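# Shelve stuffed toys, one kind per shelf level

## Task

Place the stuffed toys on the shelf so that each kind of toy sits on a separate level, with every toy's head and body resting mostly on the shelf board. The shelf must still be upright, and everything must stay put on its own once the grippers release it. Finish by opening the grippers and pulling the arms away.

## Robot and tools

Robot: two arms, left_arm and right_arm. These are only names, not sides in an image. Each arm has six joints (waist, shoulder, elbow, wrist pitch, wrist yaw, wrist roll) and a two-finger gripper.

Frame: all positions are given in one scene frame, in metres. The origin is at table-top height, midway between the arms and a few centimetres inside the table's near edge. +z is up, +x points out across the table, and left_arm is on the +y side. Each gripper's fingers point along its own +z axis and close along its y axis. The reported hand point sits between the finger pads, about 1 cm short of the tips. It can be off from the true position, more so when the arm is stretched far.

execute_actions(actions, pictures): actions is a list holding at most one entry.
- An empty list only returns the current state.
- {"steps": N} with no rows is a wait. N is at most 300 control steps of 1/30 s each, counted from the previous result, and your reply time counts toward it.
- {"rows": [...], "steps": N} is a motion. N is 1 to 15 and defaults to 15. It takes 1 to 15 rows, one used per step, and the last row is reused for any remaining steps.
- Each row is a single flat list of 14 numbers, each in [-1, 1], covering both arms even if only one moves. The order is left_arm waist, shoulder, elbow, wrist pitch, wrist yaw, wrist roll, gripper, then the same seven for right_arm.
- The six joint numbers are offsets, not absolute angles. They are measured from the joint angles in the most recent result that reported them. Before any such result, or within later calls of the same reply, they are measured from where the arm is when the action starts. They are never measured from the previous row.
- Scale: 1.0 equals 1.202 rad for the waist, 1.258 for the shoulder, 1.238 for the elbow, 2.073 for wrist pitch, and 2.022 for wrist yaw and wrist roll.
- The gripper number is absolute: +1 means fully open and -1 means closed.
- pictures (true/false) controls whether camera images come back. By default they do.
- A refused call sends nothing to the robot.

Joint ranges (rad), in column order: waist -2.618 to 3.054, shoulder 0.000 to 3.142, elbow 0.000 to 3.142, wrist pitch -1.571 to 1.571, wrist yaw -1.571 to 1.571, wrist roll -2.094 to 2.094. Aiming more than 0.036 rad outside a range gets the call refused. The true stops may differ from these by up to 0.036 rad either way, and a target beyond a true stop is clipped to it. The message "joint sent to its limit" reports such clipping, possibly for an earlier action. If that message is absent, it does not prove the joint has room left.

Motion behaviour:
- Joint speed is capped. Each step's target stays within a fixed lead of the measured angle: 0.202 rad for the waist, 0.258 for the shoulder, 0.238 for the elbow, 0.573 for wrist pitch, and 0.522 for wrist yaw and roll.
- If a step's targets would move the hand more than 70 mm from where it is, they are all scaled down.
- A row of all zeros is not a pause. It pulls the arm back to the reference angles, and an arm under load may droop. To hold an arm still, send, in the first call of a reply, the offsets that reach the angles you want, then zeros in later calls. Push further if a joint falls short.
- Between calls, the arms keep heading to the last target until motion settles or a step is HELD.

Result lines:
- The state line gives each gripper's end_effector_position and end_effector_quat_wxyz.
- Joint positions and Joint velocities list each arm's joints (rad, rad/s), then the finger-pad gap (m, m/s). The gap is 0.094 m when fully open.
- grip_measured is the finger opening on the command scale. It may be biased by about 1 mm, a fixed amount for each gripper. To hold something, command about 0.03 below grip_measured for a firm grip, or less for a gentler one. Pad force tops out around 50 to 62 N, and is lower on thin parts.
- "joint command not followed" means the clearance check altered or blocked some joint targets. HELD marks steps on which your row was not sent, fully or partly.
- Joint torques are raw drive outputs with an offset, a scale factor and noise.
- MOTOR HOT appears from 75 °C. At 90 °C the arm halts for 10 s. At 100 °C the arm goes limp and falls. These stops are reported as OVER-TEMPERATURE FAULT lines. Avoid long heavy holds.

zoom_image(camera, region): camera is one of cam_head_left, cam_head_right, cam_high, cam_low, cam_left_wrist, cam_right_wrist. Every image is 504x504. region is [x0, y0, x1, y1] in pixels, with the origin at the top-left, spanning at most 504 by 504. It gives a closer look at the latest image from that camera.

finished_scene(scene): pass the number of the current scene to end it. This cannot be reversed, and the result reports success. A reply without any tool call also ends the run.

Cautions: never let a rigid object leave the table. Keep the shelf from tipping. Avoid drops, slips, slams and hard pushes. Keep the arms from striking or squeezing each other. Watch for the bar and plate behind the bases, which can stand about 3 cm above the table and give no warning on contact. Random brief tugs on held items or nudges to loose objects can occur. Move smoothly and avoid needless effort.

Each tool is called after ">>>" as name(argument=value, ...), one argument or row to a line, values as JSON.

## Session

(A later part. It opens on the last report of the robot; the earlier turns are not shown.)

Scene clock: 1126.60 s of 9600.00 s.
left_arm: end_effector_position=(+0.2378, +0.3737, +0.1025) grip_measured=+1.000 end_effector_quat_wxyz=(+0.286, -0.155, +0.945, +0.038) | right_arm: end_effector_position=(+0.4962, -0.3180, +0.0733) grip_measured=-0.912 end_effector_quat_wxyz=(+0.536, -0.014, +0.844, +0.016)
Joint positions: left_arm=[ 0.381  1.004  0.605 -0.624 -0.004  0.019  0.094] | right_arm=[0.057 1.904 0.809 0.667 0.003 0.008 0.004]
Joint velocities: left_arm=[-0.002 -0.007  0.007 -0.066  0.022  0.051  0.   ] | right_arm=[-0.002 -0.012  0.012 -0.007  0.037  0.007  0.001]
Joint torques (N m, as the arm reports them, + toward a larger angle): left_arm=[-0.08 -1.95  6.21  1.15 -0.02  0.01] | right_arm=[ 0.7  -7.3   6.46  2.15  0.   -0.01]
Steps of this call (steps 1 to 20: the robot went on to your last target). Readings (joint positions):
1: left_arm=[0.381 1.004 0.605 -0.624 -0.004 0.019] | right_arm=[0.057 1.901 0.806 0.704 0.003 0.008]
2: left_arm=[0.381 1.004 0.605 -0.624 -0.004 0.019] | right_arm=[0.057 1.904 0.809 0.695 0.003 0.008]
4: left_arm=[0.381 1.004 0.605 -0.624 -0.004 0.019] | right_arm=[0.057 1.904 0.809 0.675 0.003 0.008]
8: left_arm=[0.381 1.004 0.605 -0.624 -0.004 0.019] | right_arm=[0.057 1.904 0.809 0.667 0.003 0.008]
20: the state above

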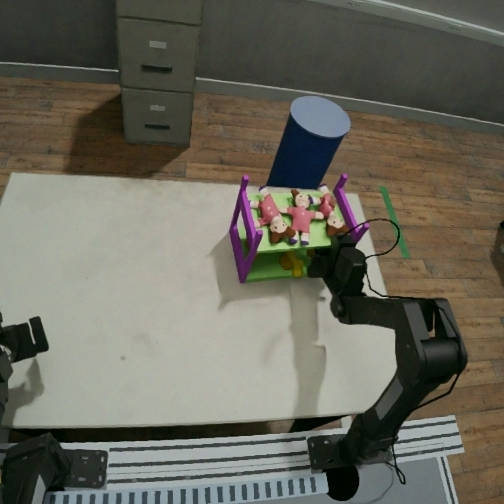

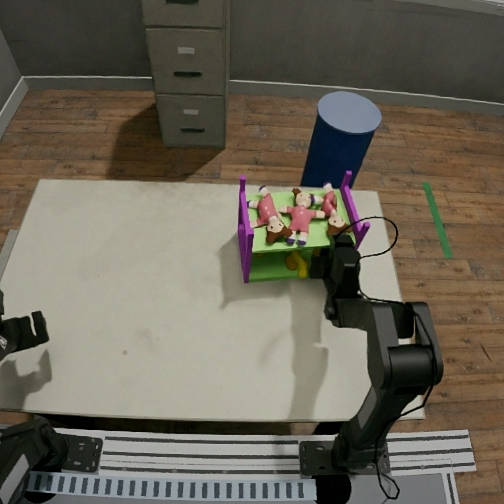

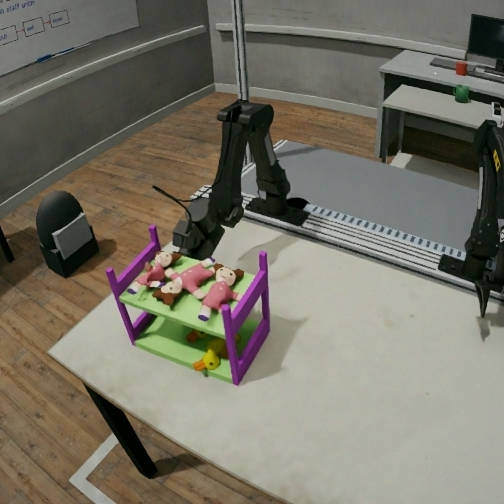

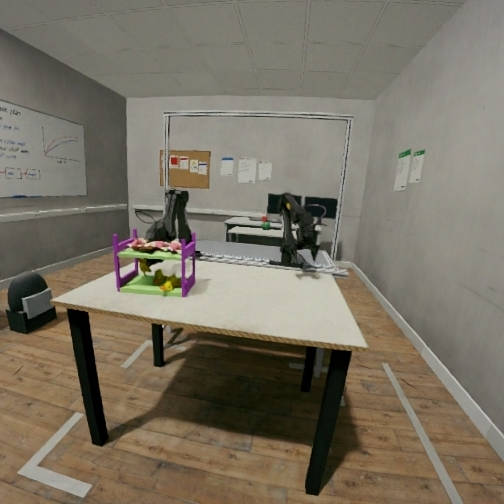

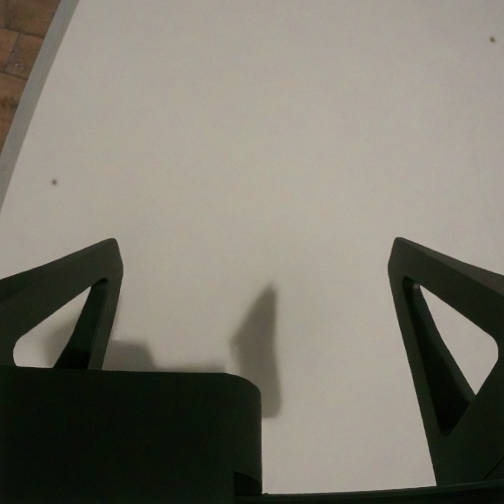

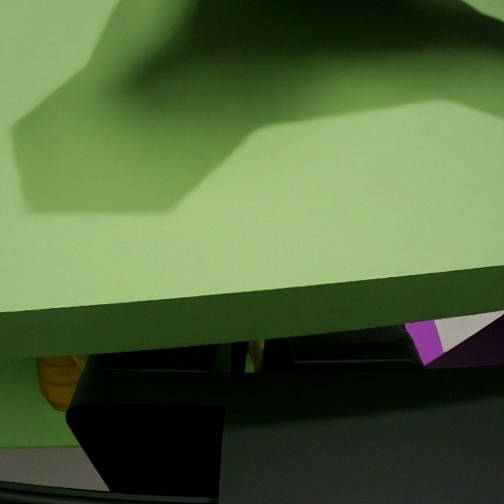

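>>> execute_actions(
  actions=[
    {"rows": [[0,0,0,0,0,0,1, 0,-0.036,0,0.074,0,0,-0.92],[0,0,0,0,0,0,1, 0,-0.036,0,0.074,0,0,-0.92],[0,0,0,0,0,0,1, 0,-0.036,-0.03,0.074,0,0,-0.92],[0,0,0,0,0,0,1, 0,-0.036,-0.05,0.074,0,0,-0.92],[0,0,0,0,0,0,1, 0,-0.036,-0.072,0.074,0,0,-0.92]], "steps": 15},
  ],
  pictures=false,
)

>>> execute_actions(
  actions=[
    {"steps": 8},
  ],
)

Scene clock: 1142.57 s of 9600.00 s.
left_arm: end_effector_position=(+0.2378, +0.3737, +0.1025) grip_measured=+1.000 end_effector_quat_wxyz=(+0.286, -0.155, +0.945, +0.038) | right_arm: end_effector_position=(+0.4834, -0.3187, +0.0771) grip_measured=-0.912 end_effector_quat_wxyz=(+0.559, -0.013, +0.829, +0.017)
Joint positions: left_arm=[ 0.381  1.004  0.605 -0.624 -0.004  0.019  0.094] | right_arm=[0.057 1.883 0.721 0.789 0.003 0.008 0.004]
Joint velocities: left_arm=[ 0.002  0.002 -0.012 -0.007 -0.007 -0.051  0.   ] | right_arm=[ 0.012  0.002 -0.007  0.007  0.066  0.066 -0.001]
Joint torques (N m, as the arm reports them, + toward a larger angle): left_arm=[ 0.02 -2.08  6.19  1.18  0.   -0.01] | right_arm=[ 0.06 -9.32  4.84  2.77  0.01 -0.01]
Steps of this call (steps 1 to 15: the robot went on to your last target; steps 16 to 90: nothing new was sent; then 12.47 s passed at rest; steps 91 to 105: all 15 steps of this action). Readings (joint positions):
91: left_arm=[0.381 1.004 0.605 -0.624 -0.004 0.019] | right_arm=[0.057 1.904 0.808 0.680 0.003 0.008]
92: left_arm=[0.381 1.004 0.605 -0.624 -0.004 0.019] | right_arm=[0.057 1.904 0.807 0.697 0.003 0.008]
94: left_arm=[0.381 1.004 0.605 -0.624 -0.004 0.019] | right_arm=[0.057 1.898 0.794 0.739 0.003 0.008]
98: left_arm=[0.381 1.004 0.605 -0.624 -0.004 0.019] | right_arm=[0.057 1.883 0.734 0.780 0.003 0.008]
105: the state above

Scene clock: 1142.83 s of 9600.00 s.
left_arm: end_effector_position=(+0.2378, +0.3737, +0.1025) grip_measured=+1.000 end_effector_quat_wxyz=(+0.286, -0.155, +0.945, +0.038) | right_arm: end_effector_position=(+0.4835, -0.3186, +0.0775) grip_measured=-0.912 end_effector_quat_wxyz=(+0.559, -0.013, +0.829, +0.017)
Joint positions: left_arm=[ 0.381  1.004  0.605 -0.624 -0.004  0.019  0.094] | right_arm=[0.057 1.883 0.721 0.791 0.003 0.008 0.004]
Joint velocities: left_arm=[-0.007  0.017  0.012 -0.022  0.051  0.022  0.   ] | right_arm=[ 0.012  0.007 -0.002  0.037  0.022 -0.007  0.   ]
Joint torques (N m, as the arm reports them, + toward a larger angle): left_arm=[ 0.   -1.92  6.15  1.16  0.   -0.02] | right_arm=[ 0.05 -9.31  4.84  2.76  0.    0.  ]
Steps of this call (steps 1 to 8: the robot went on to your last target). Readings (joint positions):
1: left_arm=[0.381 1.004 0.605 -0.624 -0.004 0.019] | right_arm=[0.057 1.883 0.721 0.789 0.003 0.008]
2: left_arm=[0.381 1.004 0.605 -0.624 -0.004 0.019] | right_arm=[0.057 1.883 0.721 0.790 0.003 0.008]
4: left_arm=[0.381 1.004 0.605 -0.624 -0.004 0.019] | right_arm=[0.057 1.883 0.721 0.790 0.003 0.008]
8: the state above

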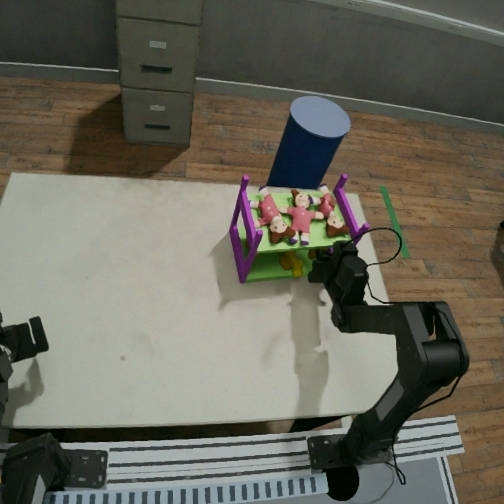

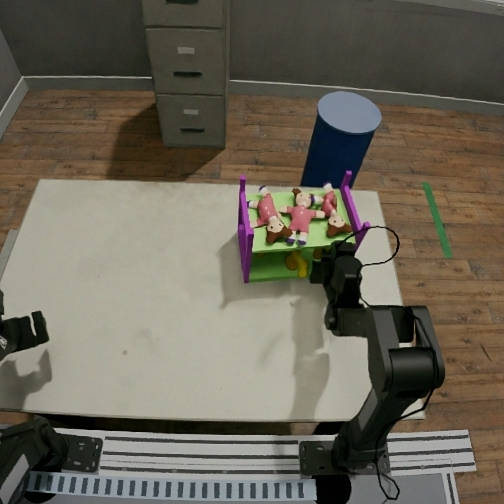

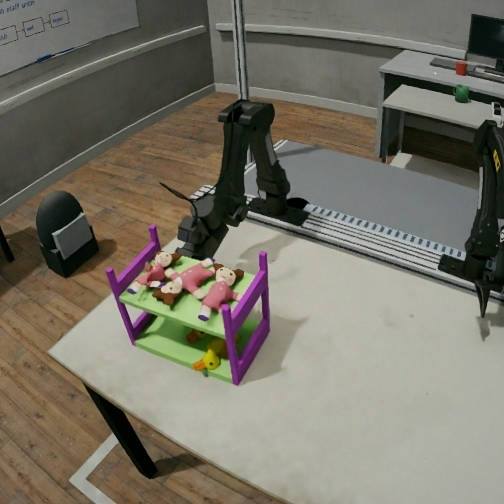

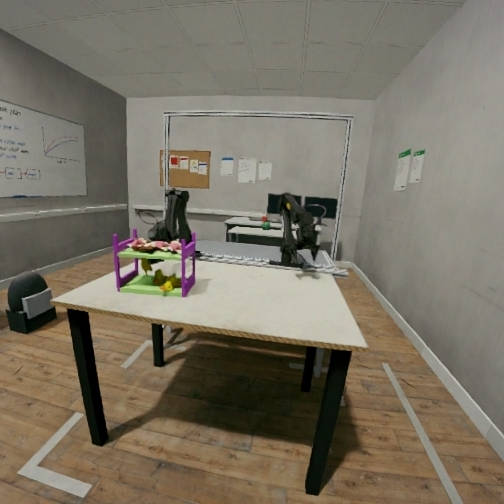

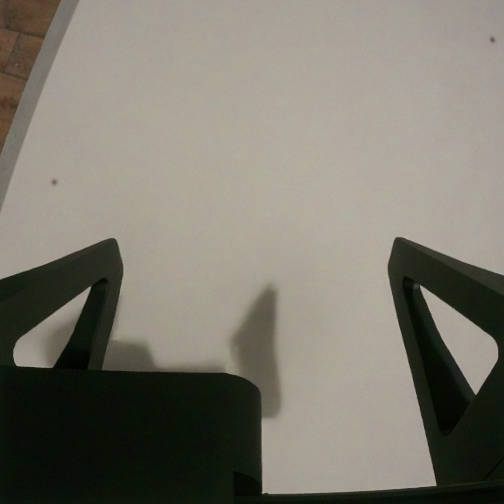

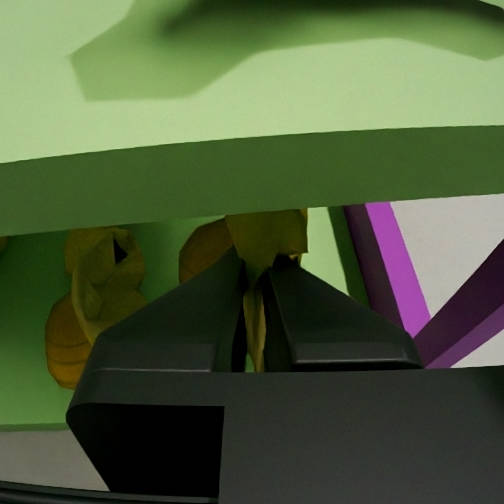

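>>> execute_actions(
  actions=[
    {"rows": [[0,0,0,0,0,0,1, 0,0.038,0,0,0,0,-0.92]], "steps": 12},
  ],
)

Scene clock: 1145.93 s of 9600.00 s.
left_arm: end_effector_position=(+0.2378, +0.3737, +0.1025) grip_measured=+1.000 end_effector_quat_wxyz=(+0.286, -0.155, +0.945, +0.038) | right_arm: end_effector_position=(+0.4807, -0.3186, +0.0567) grip_measured=-0.912 end_effector_quat_wxyz=(+0.540, -0.013, +0.841, +0.016)
Joint positions: left_arm=[ 0.381  1.004  0.605 -0.624 -0.004  0.019  0.094] | right_arm=[0.057 1.926 0.721 0.786 0.003 0.008 0.004]
Joint velocities: left_arm=[ 0.027 -0.017 -0.012 -0.022  0.007  0.051  0.   ] | right_arm=[ 0.002  0.012 -0.002 -0.125 -0.022  0.007  0.   ]
Joint torques (N m, as the arm reports them, + toward a larger angle): left_arm=[ 0.05 -2.02  6.27  1.14  0.    0.01] | right_arm=[ 0.06 -7.26  4.76  2.43  0.01 -0.01]
Steps of this call (steps 1 to 15: the robot went on to your last target; steps 16 to 81: nothing new was sent; steps 82 to 93: all 12 steps of this action). Readings (joint positions):
82: left_arm=[0.381 1.004 0.605 -0.624 -0.004 0.019] | right_arm=[0.057 1.887 0.721 0.792 0.003 0.008]
83: left_arm=[0.381 1.004 0.605 -0.624 -0.004 0.019] | right_arm=[0.057 1.894 0.721 0.795 0.003 0.008]
85: left_arm=[0.381 1.004 0.605 -0.624 -0.004 0.019] | right_arm=[0.057 1.909 0.721 0.795 0.003 0.008]
89: left_arm=[0.381 1.004 0.605 -0.624 -0.004 0.019] | right_arm=[0.057 1.926 0.721 0.787 0.003 0.008]
93: the state above

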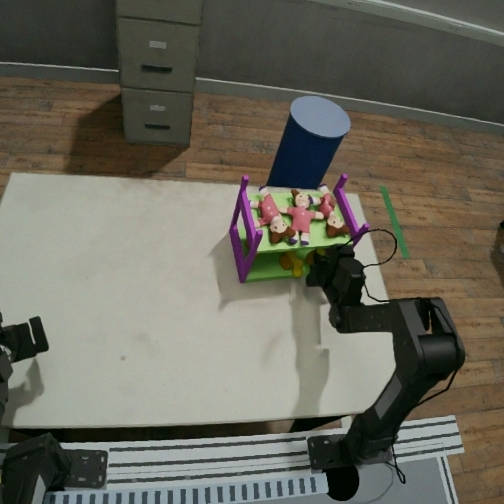

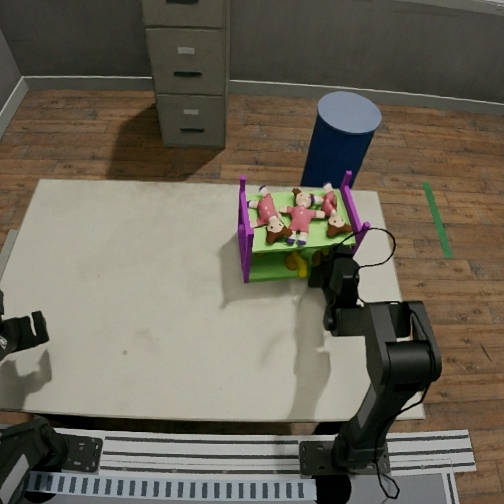

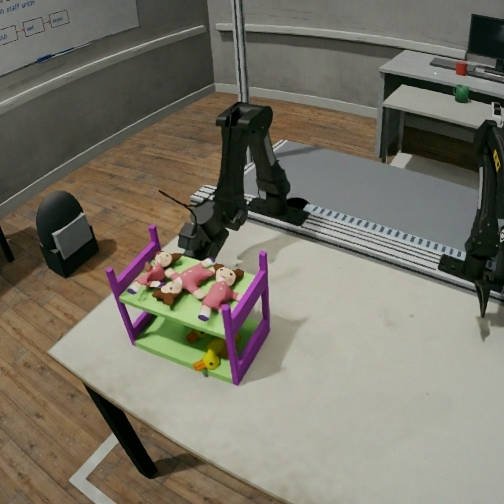

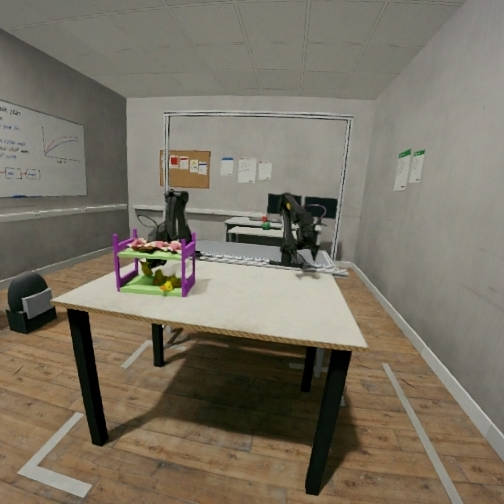

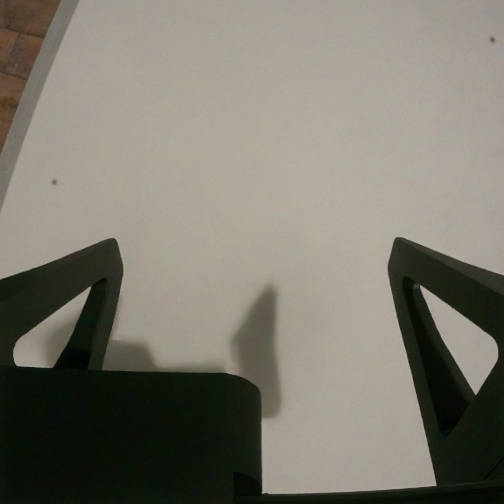

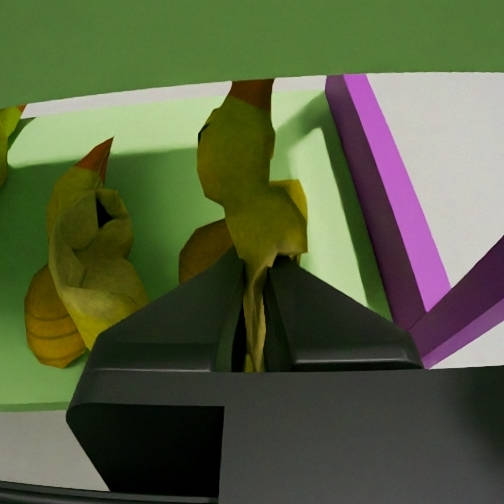

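>>> execute_actions(
  actions=[
    {"rows": [[0,0,0,0,0,0,1, 0,0,0,0,0,0,0.0]], "steps": 15},
  ],
)

Scene clock: 1149.80 s of 9600.00 s.
left_arm: end_effector_position=(+0.2378, +0.3737, +0.1025) grip_measured=+1.000 end_effector_quat_wxyz=(+0.286, -0.155, +0.945, +0.038) | right_arm: end_effector_position=(+0.4807, -0.3186, +0.0567) grip_measured=-0.002 end_effector_quat_wxyz=(+0.540, -0.013, +0.841, +0.016)
Joint positions: left_arm=[ 0.381  1.004  0.605 -0.624 -0.004  0.019  0.094] | right_arm=[0.057 1.926 0.721 0.786 0.003 0.008 0.047]
Joint velocities: left_arm=[ 0.007 -0.002  0.002 -0.007 -0.022 -0.037  0.   ] | right_arm=[ 0.012  0.002 -0.017 -0.051 -0.007 -0.051  0.   ]
Joint torques (N m, as the arm reports them, + toward a larger angle): left_arm=[ 0.08 -2.02  6.21  1.17 -0.01  0.  ] | right_arm=[ 0.05 -7.66  4.73  2.39  0.01 -0.01]
Steps of this call (steps 1 to 15: the robot went on to your last target; steps 16 to 90: nothing new was sent; then 0.37 s passed at rest; steps 91 to 105: all 15 steps of this action). Readings (joint positions):
91: left_arm=[0.381 1.004 0.605 -0.624 -0.004 0.019] | right_arm=[0.057 1.926 0.721 0.786 0.003 0.008]
92: left_arm=[0.381 1.004 0.605 -0.624 -0.004 0.019] | right_arm=[0.057 1.926 0.721 0.786 0.003 0.008]
94: left_arm=[0.381 1.004 0.605 -0.624 -0.004 0.019] | right_arm=[0.057 1.926 0.721 0.786 0.003 0.008]
98: left_arm=[0.381 1.004 0.605 -0.624 -0.004 0.019] | right_arm=[0.057 1.926 0.721 0.786 0.003 0.008]
105: the state above

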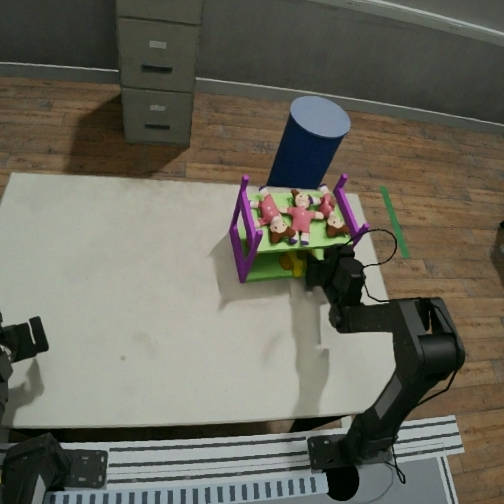

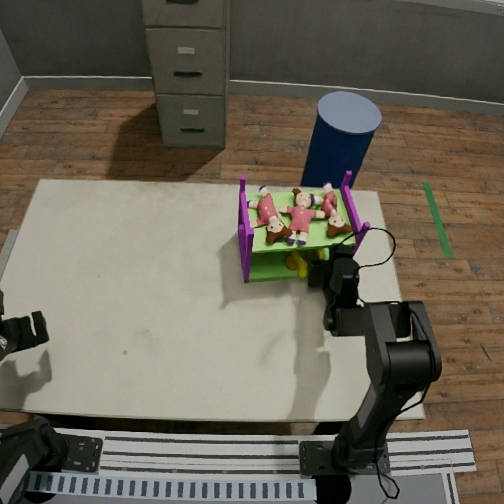

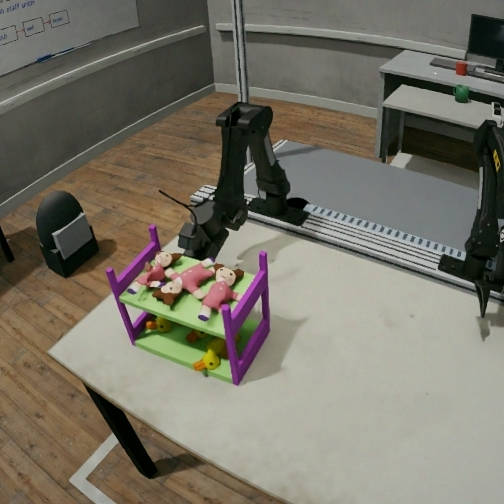

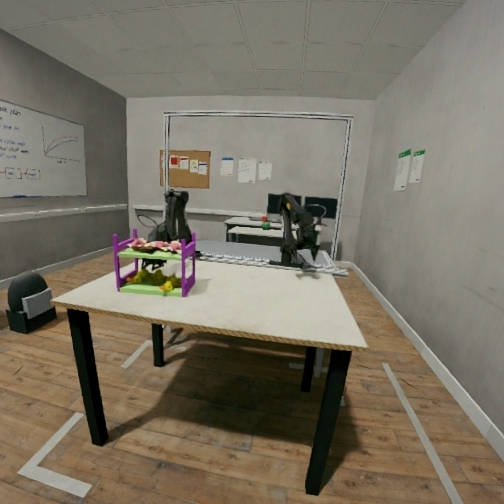

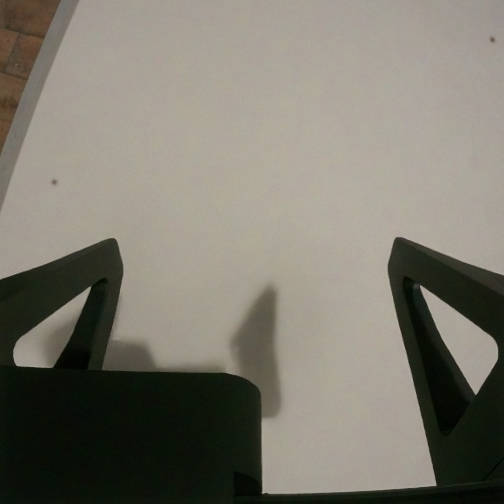

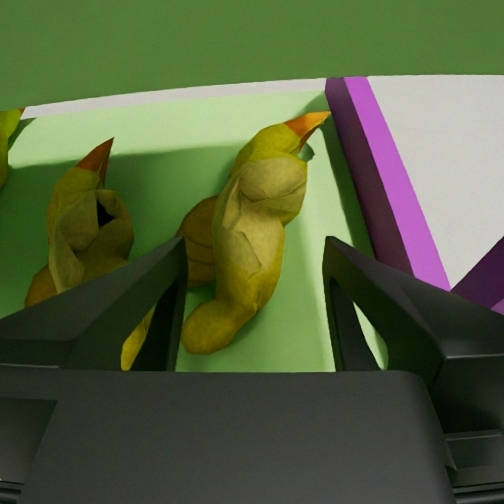

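>>> execute_actions(
  actions=[
    {"rows": [[0,0,0,0,0,0,1, 0,-0.05,-0.02,0.02,0,0,0],[0,0,0,0,0,0,1, 0,-0.08,-0.055,0.03,0,0,0],[0,0,0,0,0,0,1, 0,-0.107,-0.093,0.038,0,0,0],[0,0,0,0,0,0,1, 0,-0.134,-0.131,0.045,0,0,0],[0,0,0,0,0,0,1, 0,-0.16,-0.169,0.051,0,0,0],[0,0,0,0,0,0,1, 0,-0.187,-0.207,0.057,0,0,0],[0,0,0,0,0,0,1, 0,-0.214,-0.246,0.063,0,0,0],[0,0,0,0,0,0,1, 0,-0.24,-0.284,0.068,0,0,0],[0,0,0,0,0,0,1, 0,-0.267,-0.322,0.074,0,0,0],[0,0,0,0,0,0,1, 0,-0.294,-0.36,0.079,0,0,0],[0,0,0,0,0,0,1, 0,-0.32,-0.399,0.084,0,0,0],[0,0,0,0,0,0,1, 0,-0.347,-0.437,0.089,0,0,0],[0,0,0,0,0,0,1, 0.11,-0.347,-0.437,0.089,0,0,0]], "steps": 15},
  ],
  pictures=false,
)

>>> execute_actions(
  actions=[
    {"steps": 12},
  ],
)

>>> zoom_image(
  camera="cam_high",
  region=[100, 220, 290, 400],
)

Scene clock: 1159.27 s of 9600.00 s.
left_arm: end_effector_position=(+0.2378, +0.3737, +0.1025) grip_measured=+1.000 end_effector_quat_wxyz=(+0.286, -0.155, +0.945, +0.038) | right_arm: end_effector_position=(+0.3458, -0.2946, +0.0600) grip_measured=-0.002 end_effector_quat_wxyz=(+0.543, -0.048, +0.837, +0.038)
Joint positions: left_arm=[ 0.381  1.004  0.605 -0.624 -0.004  0.019  0.094] | right_arm=[0.147 1.52  0.185 0.926 0.012 0.008 0.047]
Joint velocities: left_arm=[-0.022  0.002 -0.017  0.007  0.007 -0.051  0.   ] | right_arm=[ 0.935 -0.081 -0.281 -0.037 -0.198  0.037  0.   ]
Joint torques (N m, as the arm reports them, + toward a larger angle): left_arm=[ 0.   -2.04  6.2   1.18 -0.01 -0.01] | right_arm=[-1.32 -5.61  5.24  2.93  0.19 -0.02]
Steps of this call (steps 1 to 15: the robot went on to your last target; steps 16 to 90: nothing new was sent; then 5.97 s passed at rest; steps 91 to 105: all 15 steps of this action). Readings (joint positions):
91: left_arm=[0.381 1.004 0.605 -0.624 -0.004 0.019] | right_arm=[0.057 1.923 0.719 0.788 0.003 0.008]
92: left_arm=[0.381 1.004 0.605 -0.624 -0.004 0.019] | right_arm=[0.057 1.912 0.707 0.793 0.003 0.008]
94: left_arm=[0.381 1.004 0.605 -0.624 -0.004 0.019] | right_arm=[0.057 1.857 0.646 0.814 0.003 0.008]
98: left_arm=[0.381 1.004 0.605 -0.624 -0.004 0.019] | right_arm=[0.057 1.705 0.465 0.871 0.003 0.008]
105: the state above

Scene clock: 1159.67 s of 9600.00 s.
left_arm: end_effector_position=(+0.2378, +0.3737, +0.1025) grip_measured=+1.000 end_effector_quat_wxyz=(+0.286, -0.155, +0.945, +0.038) | right_arm: end_effector_position=(+0.3441, -0.2800, +0.0639) grip_measured=-0.002 end_effector_quat_wxyz=(+0.550, -0.066, +0.831, +0.053)
Joint positions: left_arm=[ 0.381  1.004  0.605 -0.624 -0.004  0.019  0.094] | right_arm=[0.185 1.519 0.179 0.951 0.003 0.008 0.047]
Joint velocities: left_arm=[ 0.012  0.007 -0.002 -0.051 -0.11   0.081  0.   ] | right_arm=[ 0.012  0.002 -0.002 -0.051  0.022  0.007  0.   ]
Joint torques (N m, as the arm reports them, + toward a larger angle): left_arm=[-0.03 -1.95  6.12  1.16  0.    0.02] | right_arm=[ 0.3  -5.87  4.27  2.61  0.   -0.02]
Steps of this call (steps 1 to 12: the robot went on to your last target). Readings (joint positions):
1: left_arm=[0.381 1.004 0.605 -0.624 -0.004 0.019] | right_arm=[0.171 1.519 0.180 0.926 0.006 0.008]
2: left_arm=[0.381 1.004 0.605 -0.624 -0.004 0.019] | right_arm=[0.183 1.519 0.179 0.927 0.003 0.008]
4: left_arm=[0.381 1.004 0.605 -0.624 -0.004 0.019] | right_arm=[0.185 1.519 0.179 0.937 0.003 0.008]
8: left_arm=[0.381 1.004 0.605 -0.624 -0.004 0.019] | right_arm=[0.185 1.519 0.179 0.947 0.003 0.008]
12: the state above

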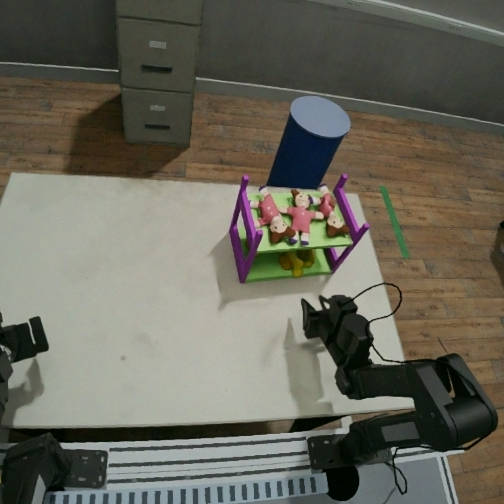

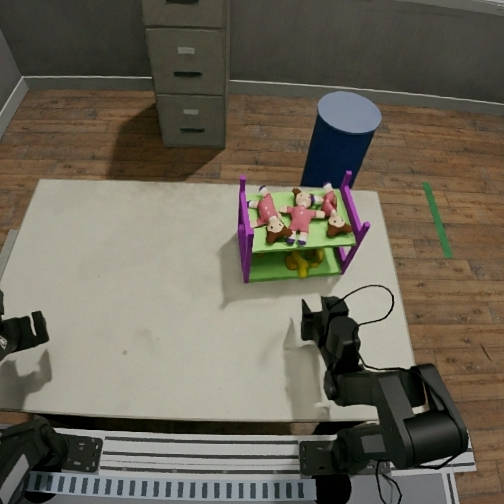

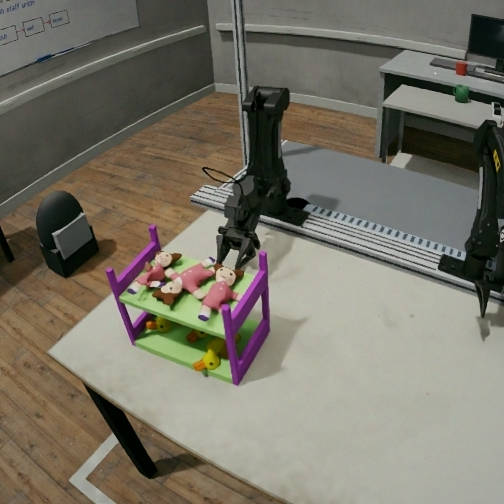

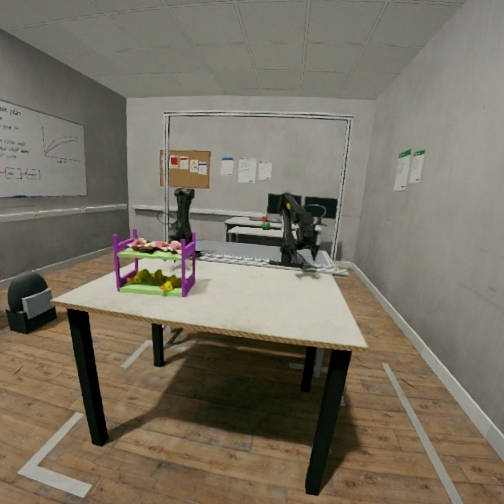

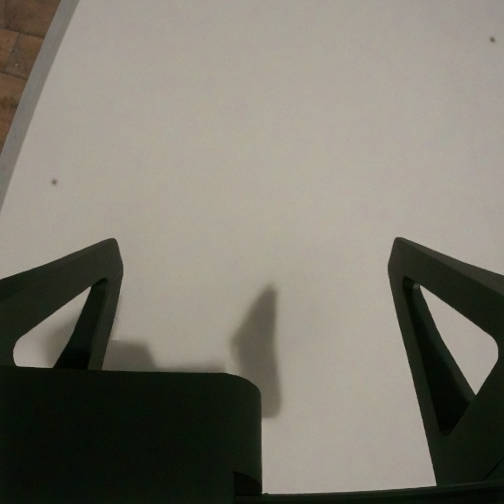

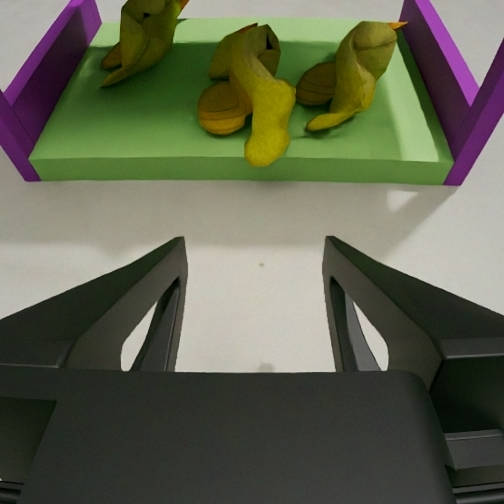

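Region (100, 220, 290, 400) of cam_high's 504x504 image, scaled by 2.653, with more detail than that image has; it fills the top 477 rows of this view, and the rest is white.

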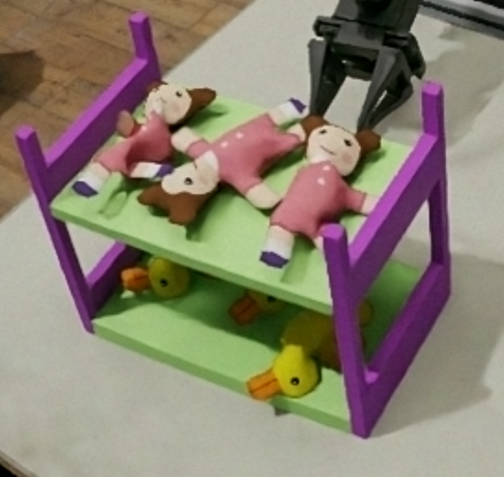

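>>> execute_actions(
  actions=[
    {"rows": [[0,0,0,0,0,0,1, 0.12,0.03,0.014,0.05,0,0,0],[0,0,0,0,0,0,1, 0.12,0.06,0.028,0.07,0,0,0],[0,0,0,0,0,0,1, 0.12,0.09,0.042,0.09,0,0,0],[0,0,0,0,0,0,1, 0.12,0.12,0.056,0.11,0,0,0],[0,0,0,0,0,0,1, 0.12,0.15,0.07,0.13,0,0,0],[0,0,0,0,0,0,1, 0.12,0.18,0.084,0.15,0,0,0],[0,0,0,0,0,0,1, 0.12,0.21,0.098,0.165,0,0,0],[0,0,0,0,0,0,1, 0.12,0.24,0.113,0.18,0,0,0],[0,0,0,0,0,0,1, 0.12,0.27,0.127,0.195,0,0,0],[0,0,0,0,0,0,1, 0.12,0.30,0.141,0.207,0,0,0],[0,0,0,0,0,0,1, 0.12,0.33,0.155,0.217,0,0,0],[0,0,0,0,0,0,1, 0.12,0.36,0.169,0.217,0,0,0],[0,0,0,0,0,0,1, 0.12,0.391,0.183,0.217,0,0,0]], "steps": 15},
  ],
  pictures=false,
)

>>> execute_actions(
  actions=[
    {"steps": 20},
  ],
)

Scene clock: 1228.97 s of 9600.00 s.
left_arm: end_effector_position=(+0.2378, +0.3737, +0.1025) grip_measured=+1.000 end_effector_quat_wxyz=(+0.286, -0.155, +0.945, +0.038) | right_arm: end_effector_position=(+0.3971, -0.2108, +0.0501) grip_measured=-0.002 end_effector_quat_wxyz=(+0.597, -0.117, +0.787, +0.100)
Joint positions: left_arm=[ 0.381  1.004  0.605 -0.624 -0.004  0.019  0.094] | right_arm=[0.326 1.984 0.386 1.336 0.004 0.009 0.047]
Joint velocities: left_arm=[-0.032 -0.012 -0.002  0.007  0.007 -0.022  0.   ] | right_arm=[-0.002  0.53   0.164  0.081 -0.066 -0.022  0.   ]
Joint torques (N m, as the arm reports them, + toward a larger angle): left_arm=[-0.02 -1.97  6.17  1.19 -0.01 -0.01] | right_arm=[ 0.34 -6.85  3.83  2.9   0.   -0.02]
Steps of this call (steps 1 to 30: the robot went on to your last target; steps 31 to 90: nothing new was sent; then 65.80 s passed at rest; steps 91 to 105: all 15 steps of this action). Readings (joint positions):
91: left_arm=[0.381 1.004 0.605 -0.624 -0.004 0.019] | right_arm=[0.204 1.522 0.179 0.962 0.015 0.009]
92: left_arm=[0.381 1.004 0.605 -0.624 -0.004 0.019] | right_arm=[0.245 1.535 0.181 0.984 0.018 0.009]
94: left_arm=[0.381 1.004 0.605 -0.624 -0.004 0.019] | right_arm=[0.310 1.590 0.201 1.040 0.007 0.009]
98: left_arm=[0.381 1.004 0.605 -0.624 -0.004 0.019] | right_arm=[0.326 1.741 0.270 1.169 0.004 0.009]
105: the state above

Scene clock: 1229.63 s of 9600.00 s.
left_arm: end_effector_position=(+0.2378, +0.3737, +0.1025) grip_measured=+1.000 end_effector_quat_wxyz=(+0.286, -0.155, +0.945, +0.038) | right_arm: end_effector_position=(+0.3992, -0.2101, +0.0537) grip_measured=-0.002 end_effector_quat_wxyz=(+0.608, -0.116, +0.779, +0.102)
Joint positions: left_arm=[ 0.381  1.004  0.605 -0.624 -0.004  0.019  0.094] | right_arm=[0.326 2.005 0.388 1.383 0.004 0.009 0.047]
Joint velocities: left_arm=[-0.017  0.002 -0.027  0.051 -0.022 -0.007  0.   ] | right_arm=[-0.007 -0.007 -0.017 -0.095 -0.022 -0.007  0.   ]
Joint torques (N m, as the arm reports them, + toward a larger angle): left_arm=[-0.04 -1.88  6.29  1.16 -0.02  0.03] | right_arm=[ 0.33 -5.9   4.29  2.67  0.   -0.02]
Steps of this call (steps 1 to 20: the robot went on to your last target). Readings (joint positions):
1: left_arm=[0.381 1.004 0.605 -0.624 -0.004 0.019] | right_arm=[0.326 1.997 0.388 1.341 0.004 0.009]
2: left_arm=[0.381 1.004 0.605 -0.624 -0.004 0.019] | right_arm=[0.326 2.003 0.388 1.344 0.004 0.009]
4: left_arm=[0.381 1.004 0.605 -0.624 -0.004 0.019] | right_arm=[0.326 2.005 0.388 1.353 0.004 0.009]
8: left_arm=[0.381 1.004 0.605 -0.624 -0.004 0.019] | right_arm=[0.326 2.005 0.388 1.373 0.004 0.009]
20: the state above

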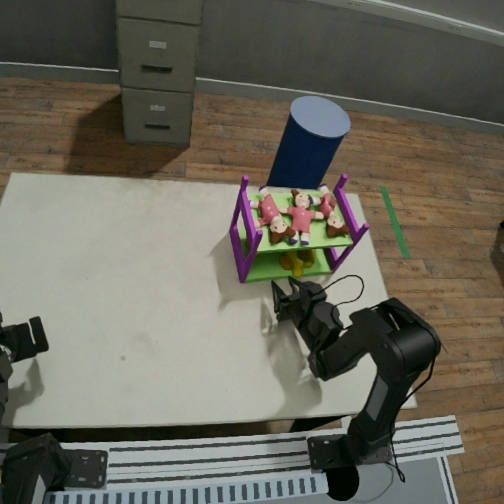

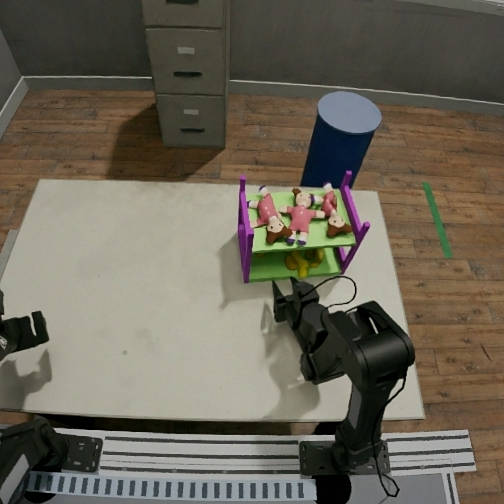

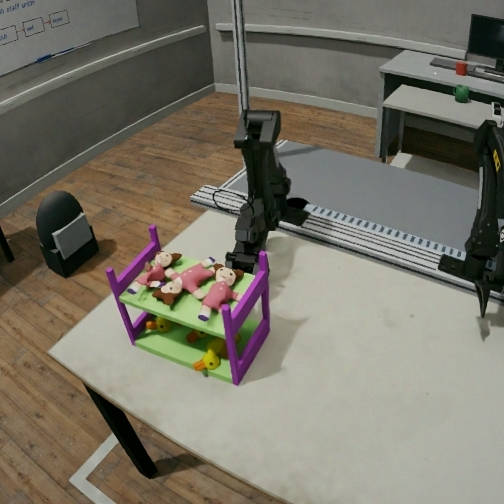

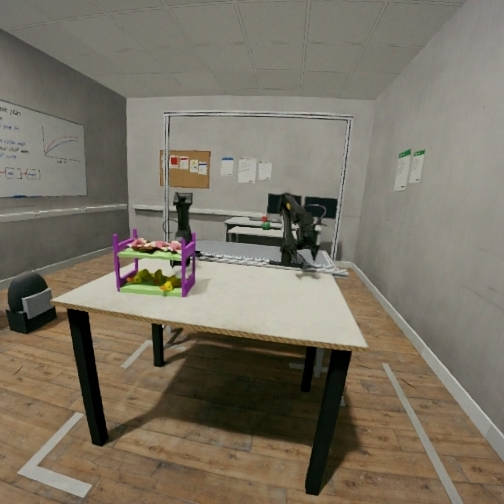

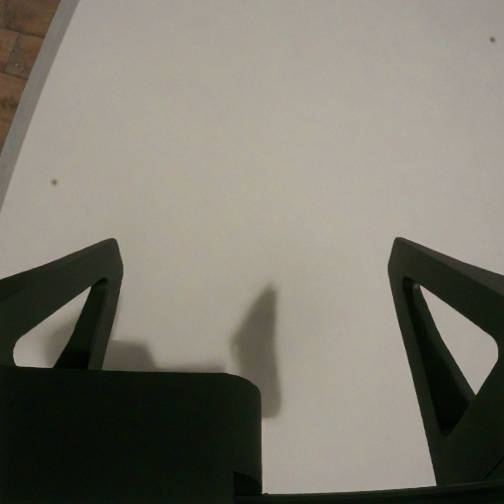

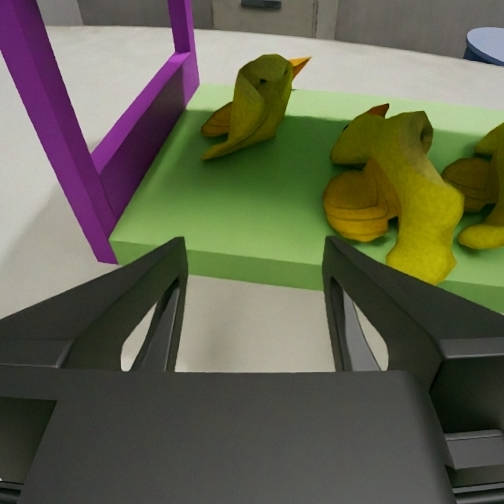

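>>> execute_actions(
  actions=[
    {"rows": [[0,0,0,0,0,0,1, 0.033,0.016,0.024,-0.002,0,0,0],[0,0,0,0,0,0,1, 0.033,0.033,0.047,-0.003,0,0,0],[0,0,0,0,0,0,1, 0.033,0.049,0.071,-0.005,0,0,0],[0,0,0,0,0,0,1, 0.033,0.065,0.094,-0.006,0,0,0],[0,0,0,0,0,0,1, 0.033,0.082,0.118,-0.008,0,0,0],[0,0,0,0,0,0,1, 0.033,0.098,0.142,-0.009,0,0,0],[0,0,0,0,0,0,1, 0.033,0.114,0.165,-0.011,0,0,0],[0,0,0,0,0,0,1, 0.033,0.131,0.189,-0.012,0,0,0],[0,0,0,0,0,0,1, 0.033,0.147,0.212,-0.014,0,0,0],[0,0,0,0,0,0,1, 0.033,0.163,0.236,-0.015,0,0,0],[0,0,0,0,0,0,1, 0.033,0.18,0.259,-0.017,0,0,0],[0,0,0,0,0,0,1, 0.033,0.196,0.283,-0.018,0,0,0]], "steps": 15},
  ],
  pictures=false,
)

>>> execute_actions(
  actions=[
    {"steps": 15},
  ],
)

Scene clock: 1263.43 s of 9600.00 s.
left_arm: end_effector_position=(+0.2378, +0.3737, +0.1025) grip_measured=+1.000 end_effector_quat_wxyz=(+0.286, -0.155, +0.945, +0.038) | right_arm: end_effector_position=(+0.4697, -0.1694, +0.0452) grip_measured=-0.002 end_effector_quat_wxyz=(+0.635, -0.124, +0.754, +0.117)
Joint positions: left_arm=[ 0.381  1.004  0.605 -0.624 -0.004  0.019  0.094] | right_arm=[0.36  2.238 0.72  1.359 0.005 0.009 0.047]
Joint velocities: left_arm=[ 0.017  0.002  0.002 -0.051  0.081 -0.007  0.   ] | right_arm=[-0.002  0.125  0.139 -0.11   0.066  0.007 -0.001]
Joint torques (N m, as the arm reports them, + toward a larger angle): left_arm=[ 0.   -1.99  6.23  1.17 -0.03  0.01] | right_arm=[ 0.47 -8.17  4.34  2.44 -0.01 -0.01]
Steps of this call (steps 1 to 15: the robot went on to your last target; steps 16 to 90: nothing new was sent; then 30.30 s passed at rest; steps 91 to 105: all 15 steps of this action). Readings (joint positions):
91: left_arm=[0.381 1.004 0.605 -0.624 -0.004 0.019] | right_arm=[0.329 2.005 0.389 1.383 0.005 0.009]
92: left_arm=[0.381 1.004 0.605 -0.624 -0.004 0.019] | right_arm=[0.337 2.008 0.395 1.383 0.005 0.009]
94: left_arm=[0.381 1.004 0.605 -0.624 -0.004 0.019] | right_arm=[0.353 2.035 0.434 1.383 0.005 0.009]
98: left_arm=[0.381 1.004 0.605 -0.624 -0.004 0.019] | right_arm=[0.360 2.119 0.555 1.378 0.005 0.009]
105: the state above

Scene clock: 1263.93 s of 9600.00 s.
left_arm: end_effector_position=(+0.2378, +0.3737, +0.1025) grip_measured=+1.000 end_effector_quat_wxyz=(+0.286, -0.155, +0.945, +0.038) | right_arm: end_effector_position=(+0.4697, -0.1694, +0.0432) grip_measured=-0.002 end_effector_quat_wxyz=(+0.632, -0.125, +0.756, +0.117)
Joint positions: left_arm=[ 0.381  1.004  0.605 -0.624 -0.004  0.019  0.094] | right_arm=[0.36  2.24  0.721 1.354 0.005 0.009 0.047]
Joint velocities: left_arm=[ 0.002  0.002 -0.032 -0.066  0.022 -0.022  0.   ] | right_arm=[ 0.012  0.012 -0.012 -0.066 -0.022 -0.066 -0.001]
Joint torques (N m, as the arm reports them, + toward a larger angle): left_arm=[-0.07 -1.93  6.26  1.14 -0.01  0.01] | right_arm=[ 0.5  -7.83  4.75  2.37 -0.01 -0.01]
Steps of this call (steps 1 to 15: the robot went on to your last target). Readings (joint positions):
1: left_arm=[0.381 1.004 0.605 -0.624 -0.004 0.019] | right_arm=[0.360 2.240 0.721 1.357 0.005 0.009]
2: left_arm=[0.381 1.004 0.605 -0.624 -0.004 0.019] | right_arm=[0.360 2.240 0.721 1.355 0.005 0.009]
4: left_arm=[0.381 1.004 0.605 -0.624 -0.004 0.019] | right_arm=[0.360 2.240 0.721 1.354 0.005 0.009]
8: left_arm=[0.381 1.004 0.605 -0.624 -0.004 0.019] | right_arm=[0.360 2.240 0.721 1.354 0.005 0.009]
15: the state above
All arms were judged still, so your last target was given up. Only a new action makes them travel on or press farther. Fingers that are still opening or closing keep moving.

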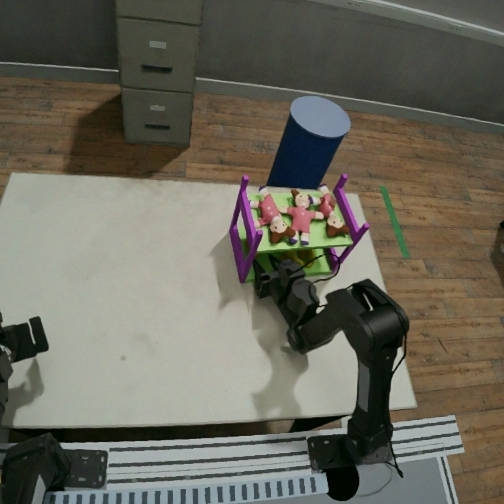

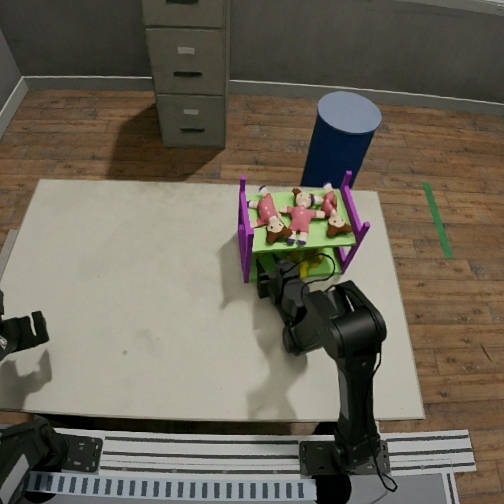

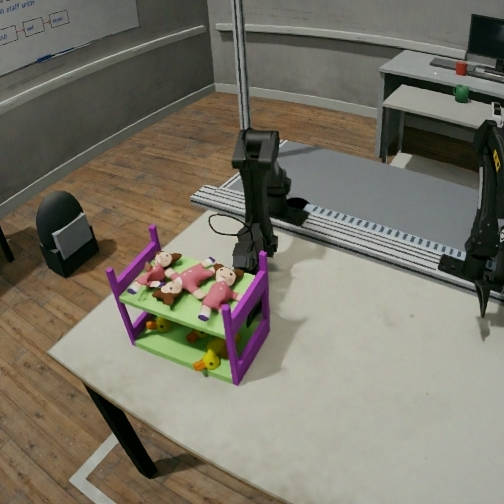

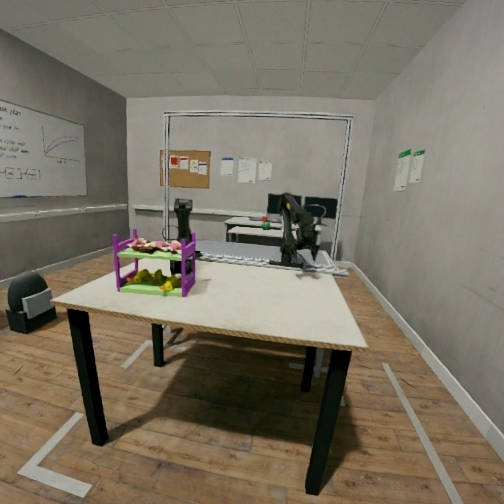

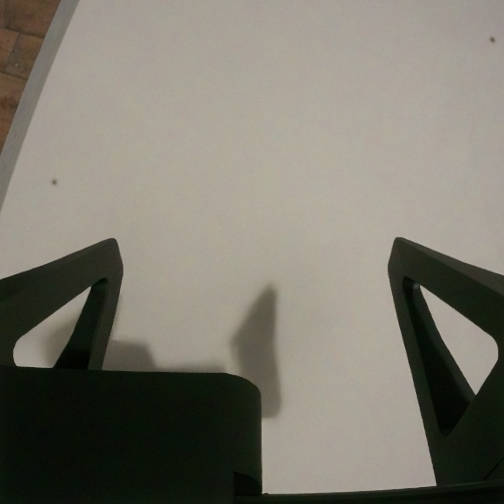

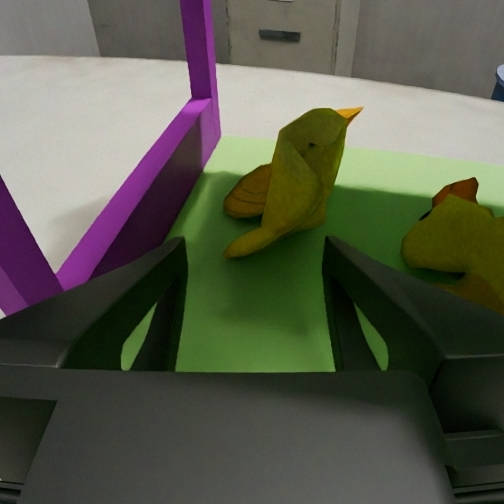

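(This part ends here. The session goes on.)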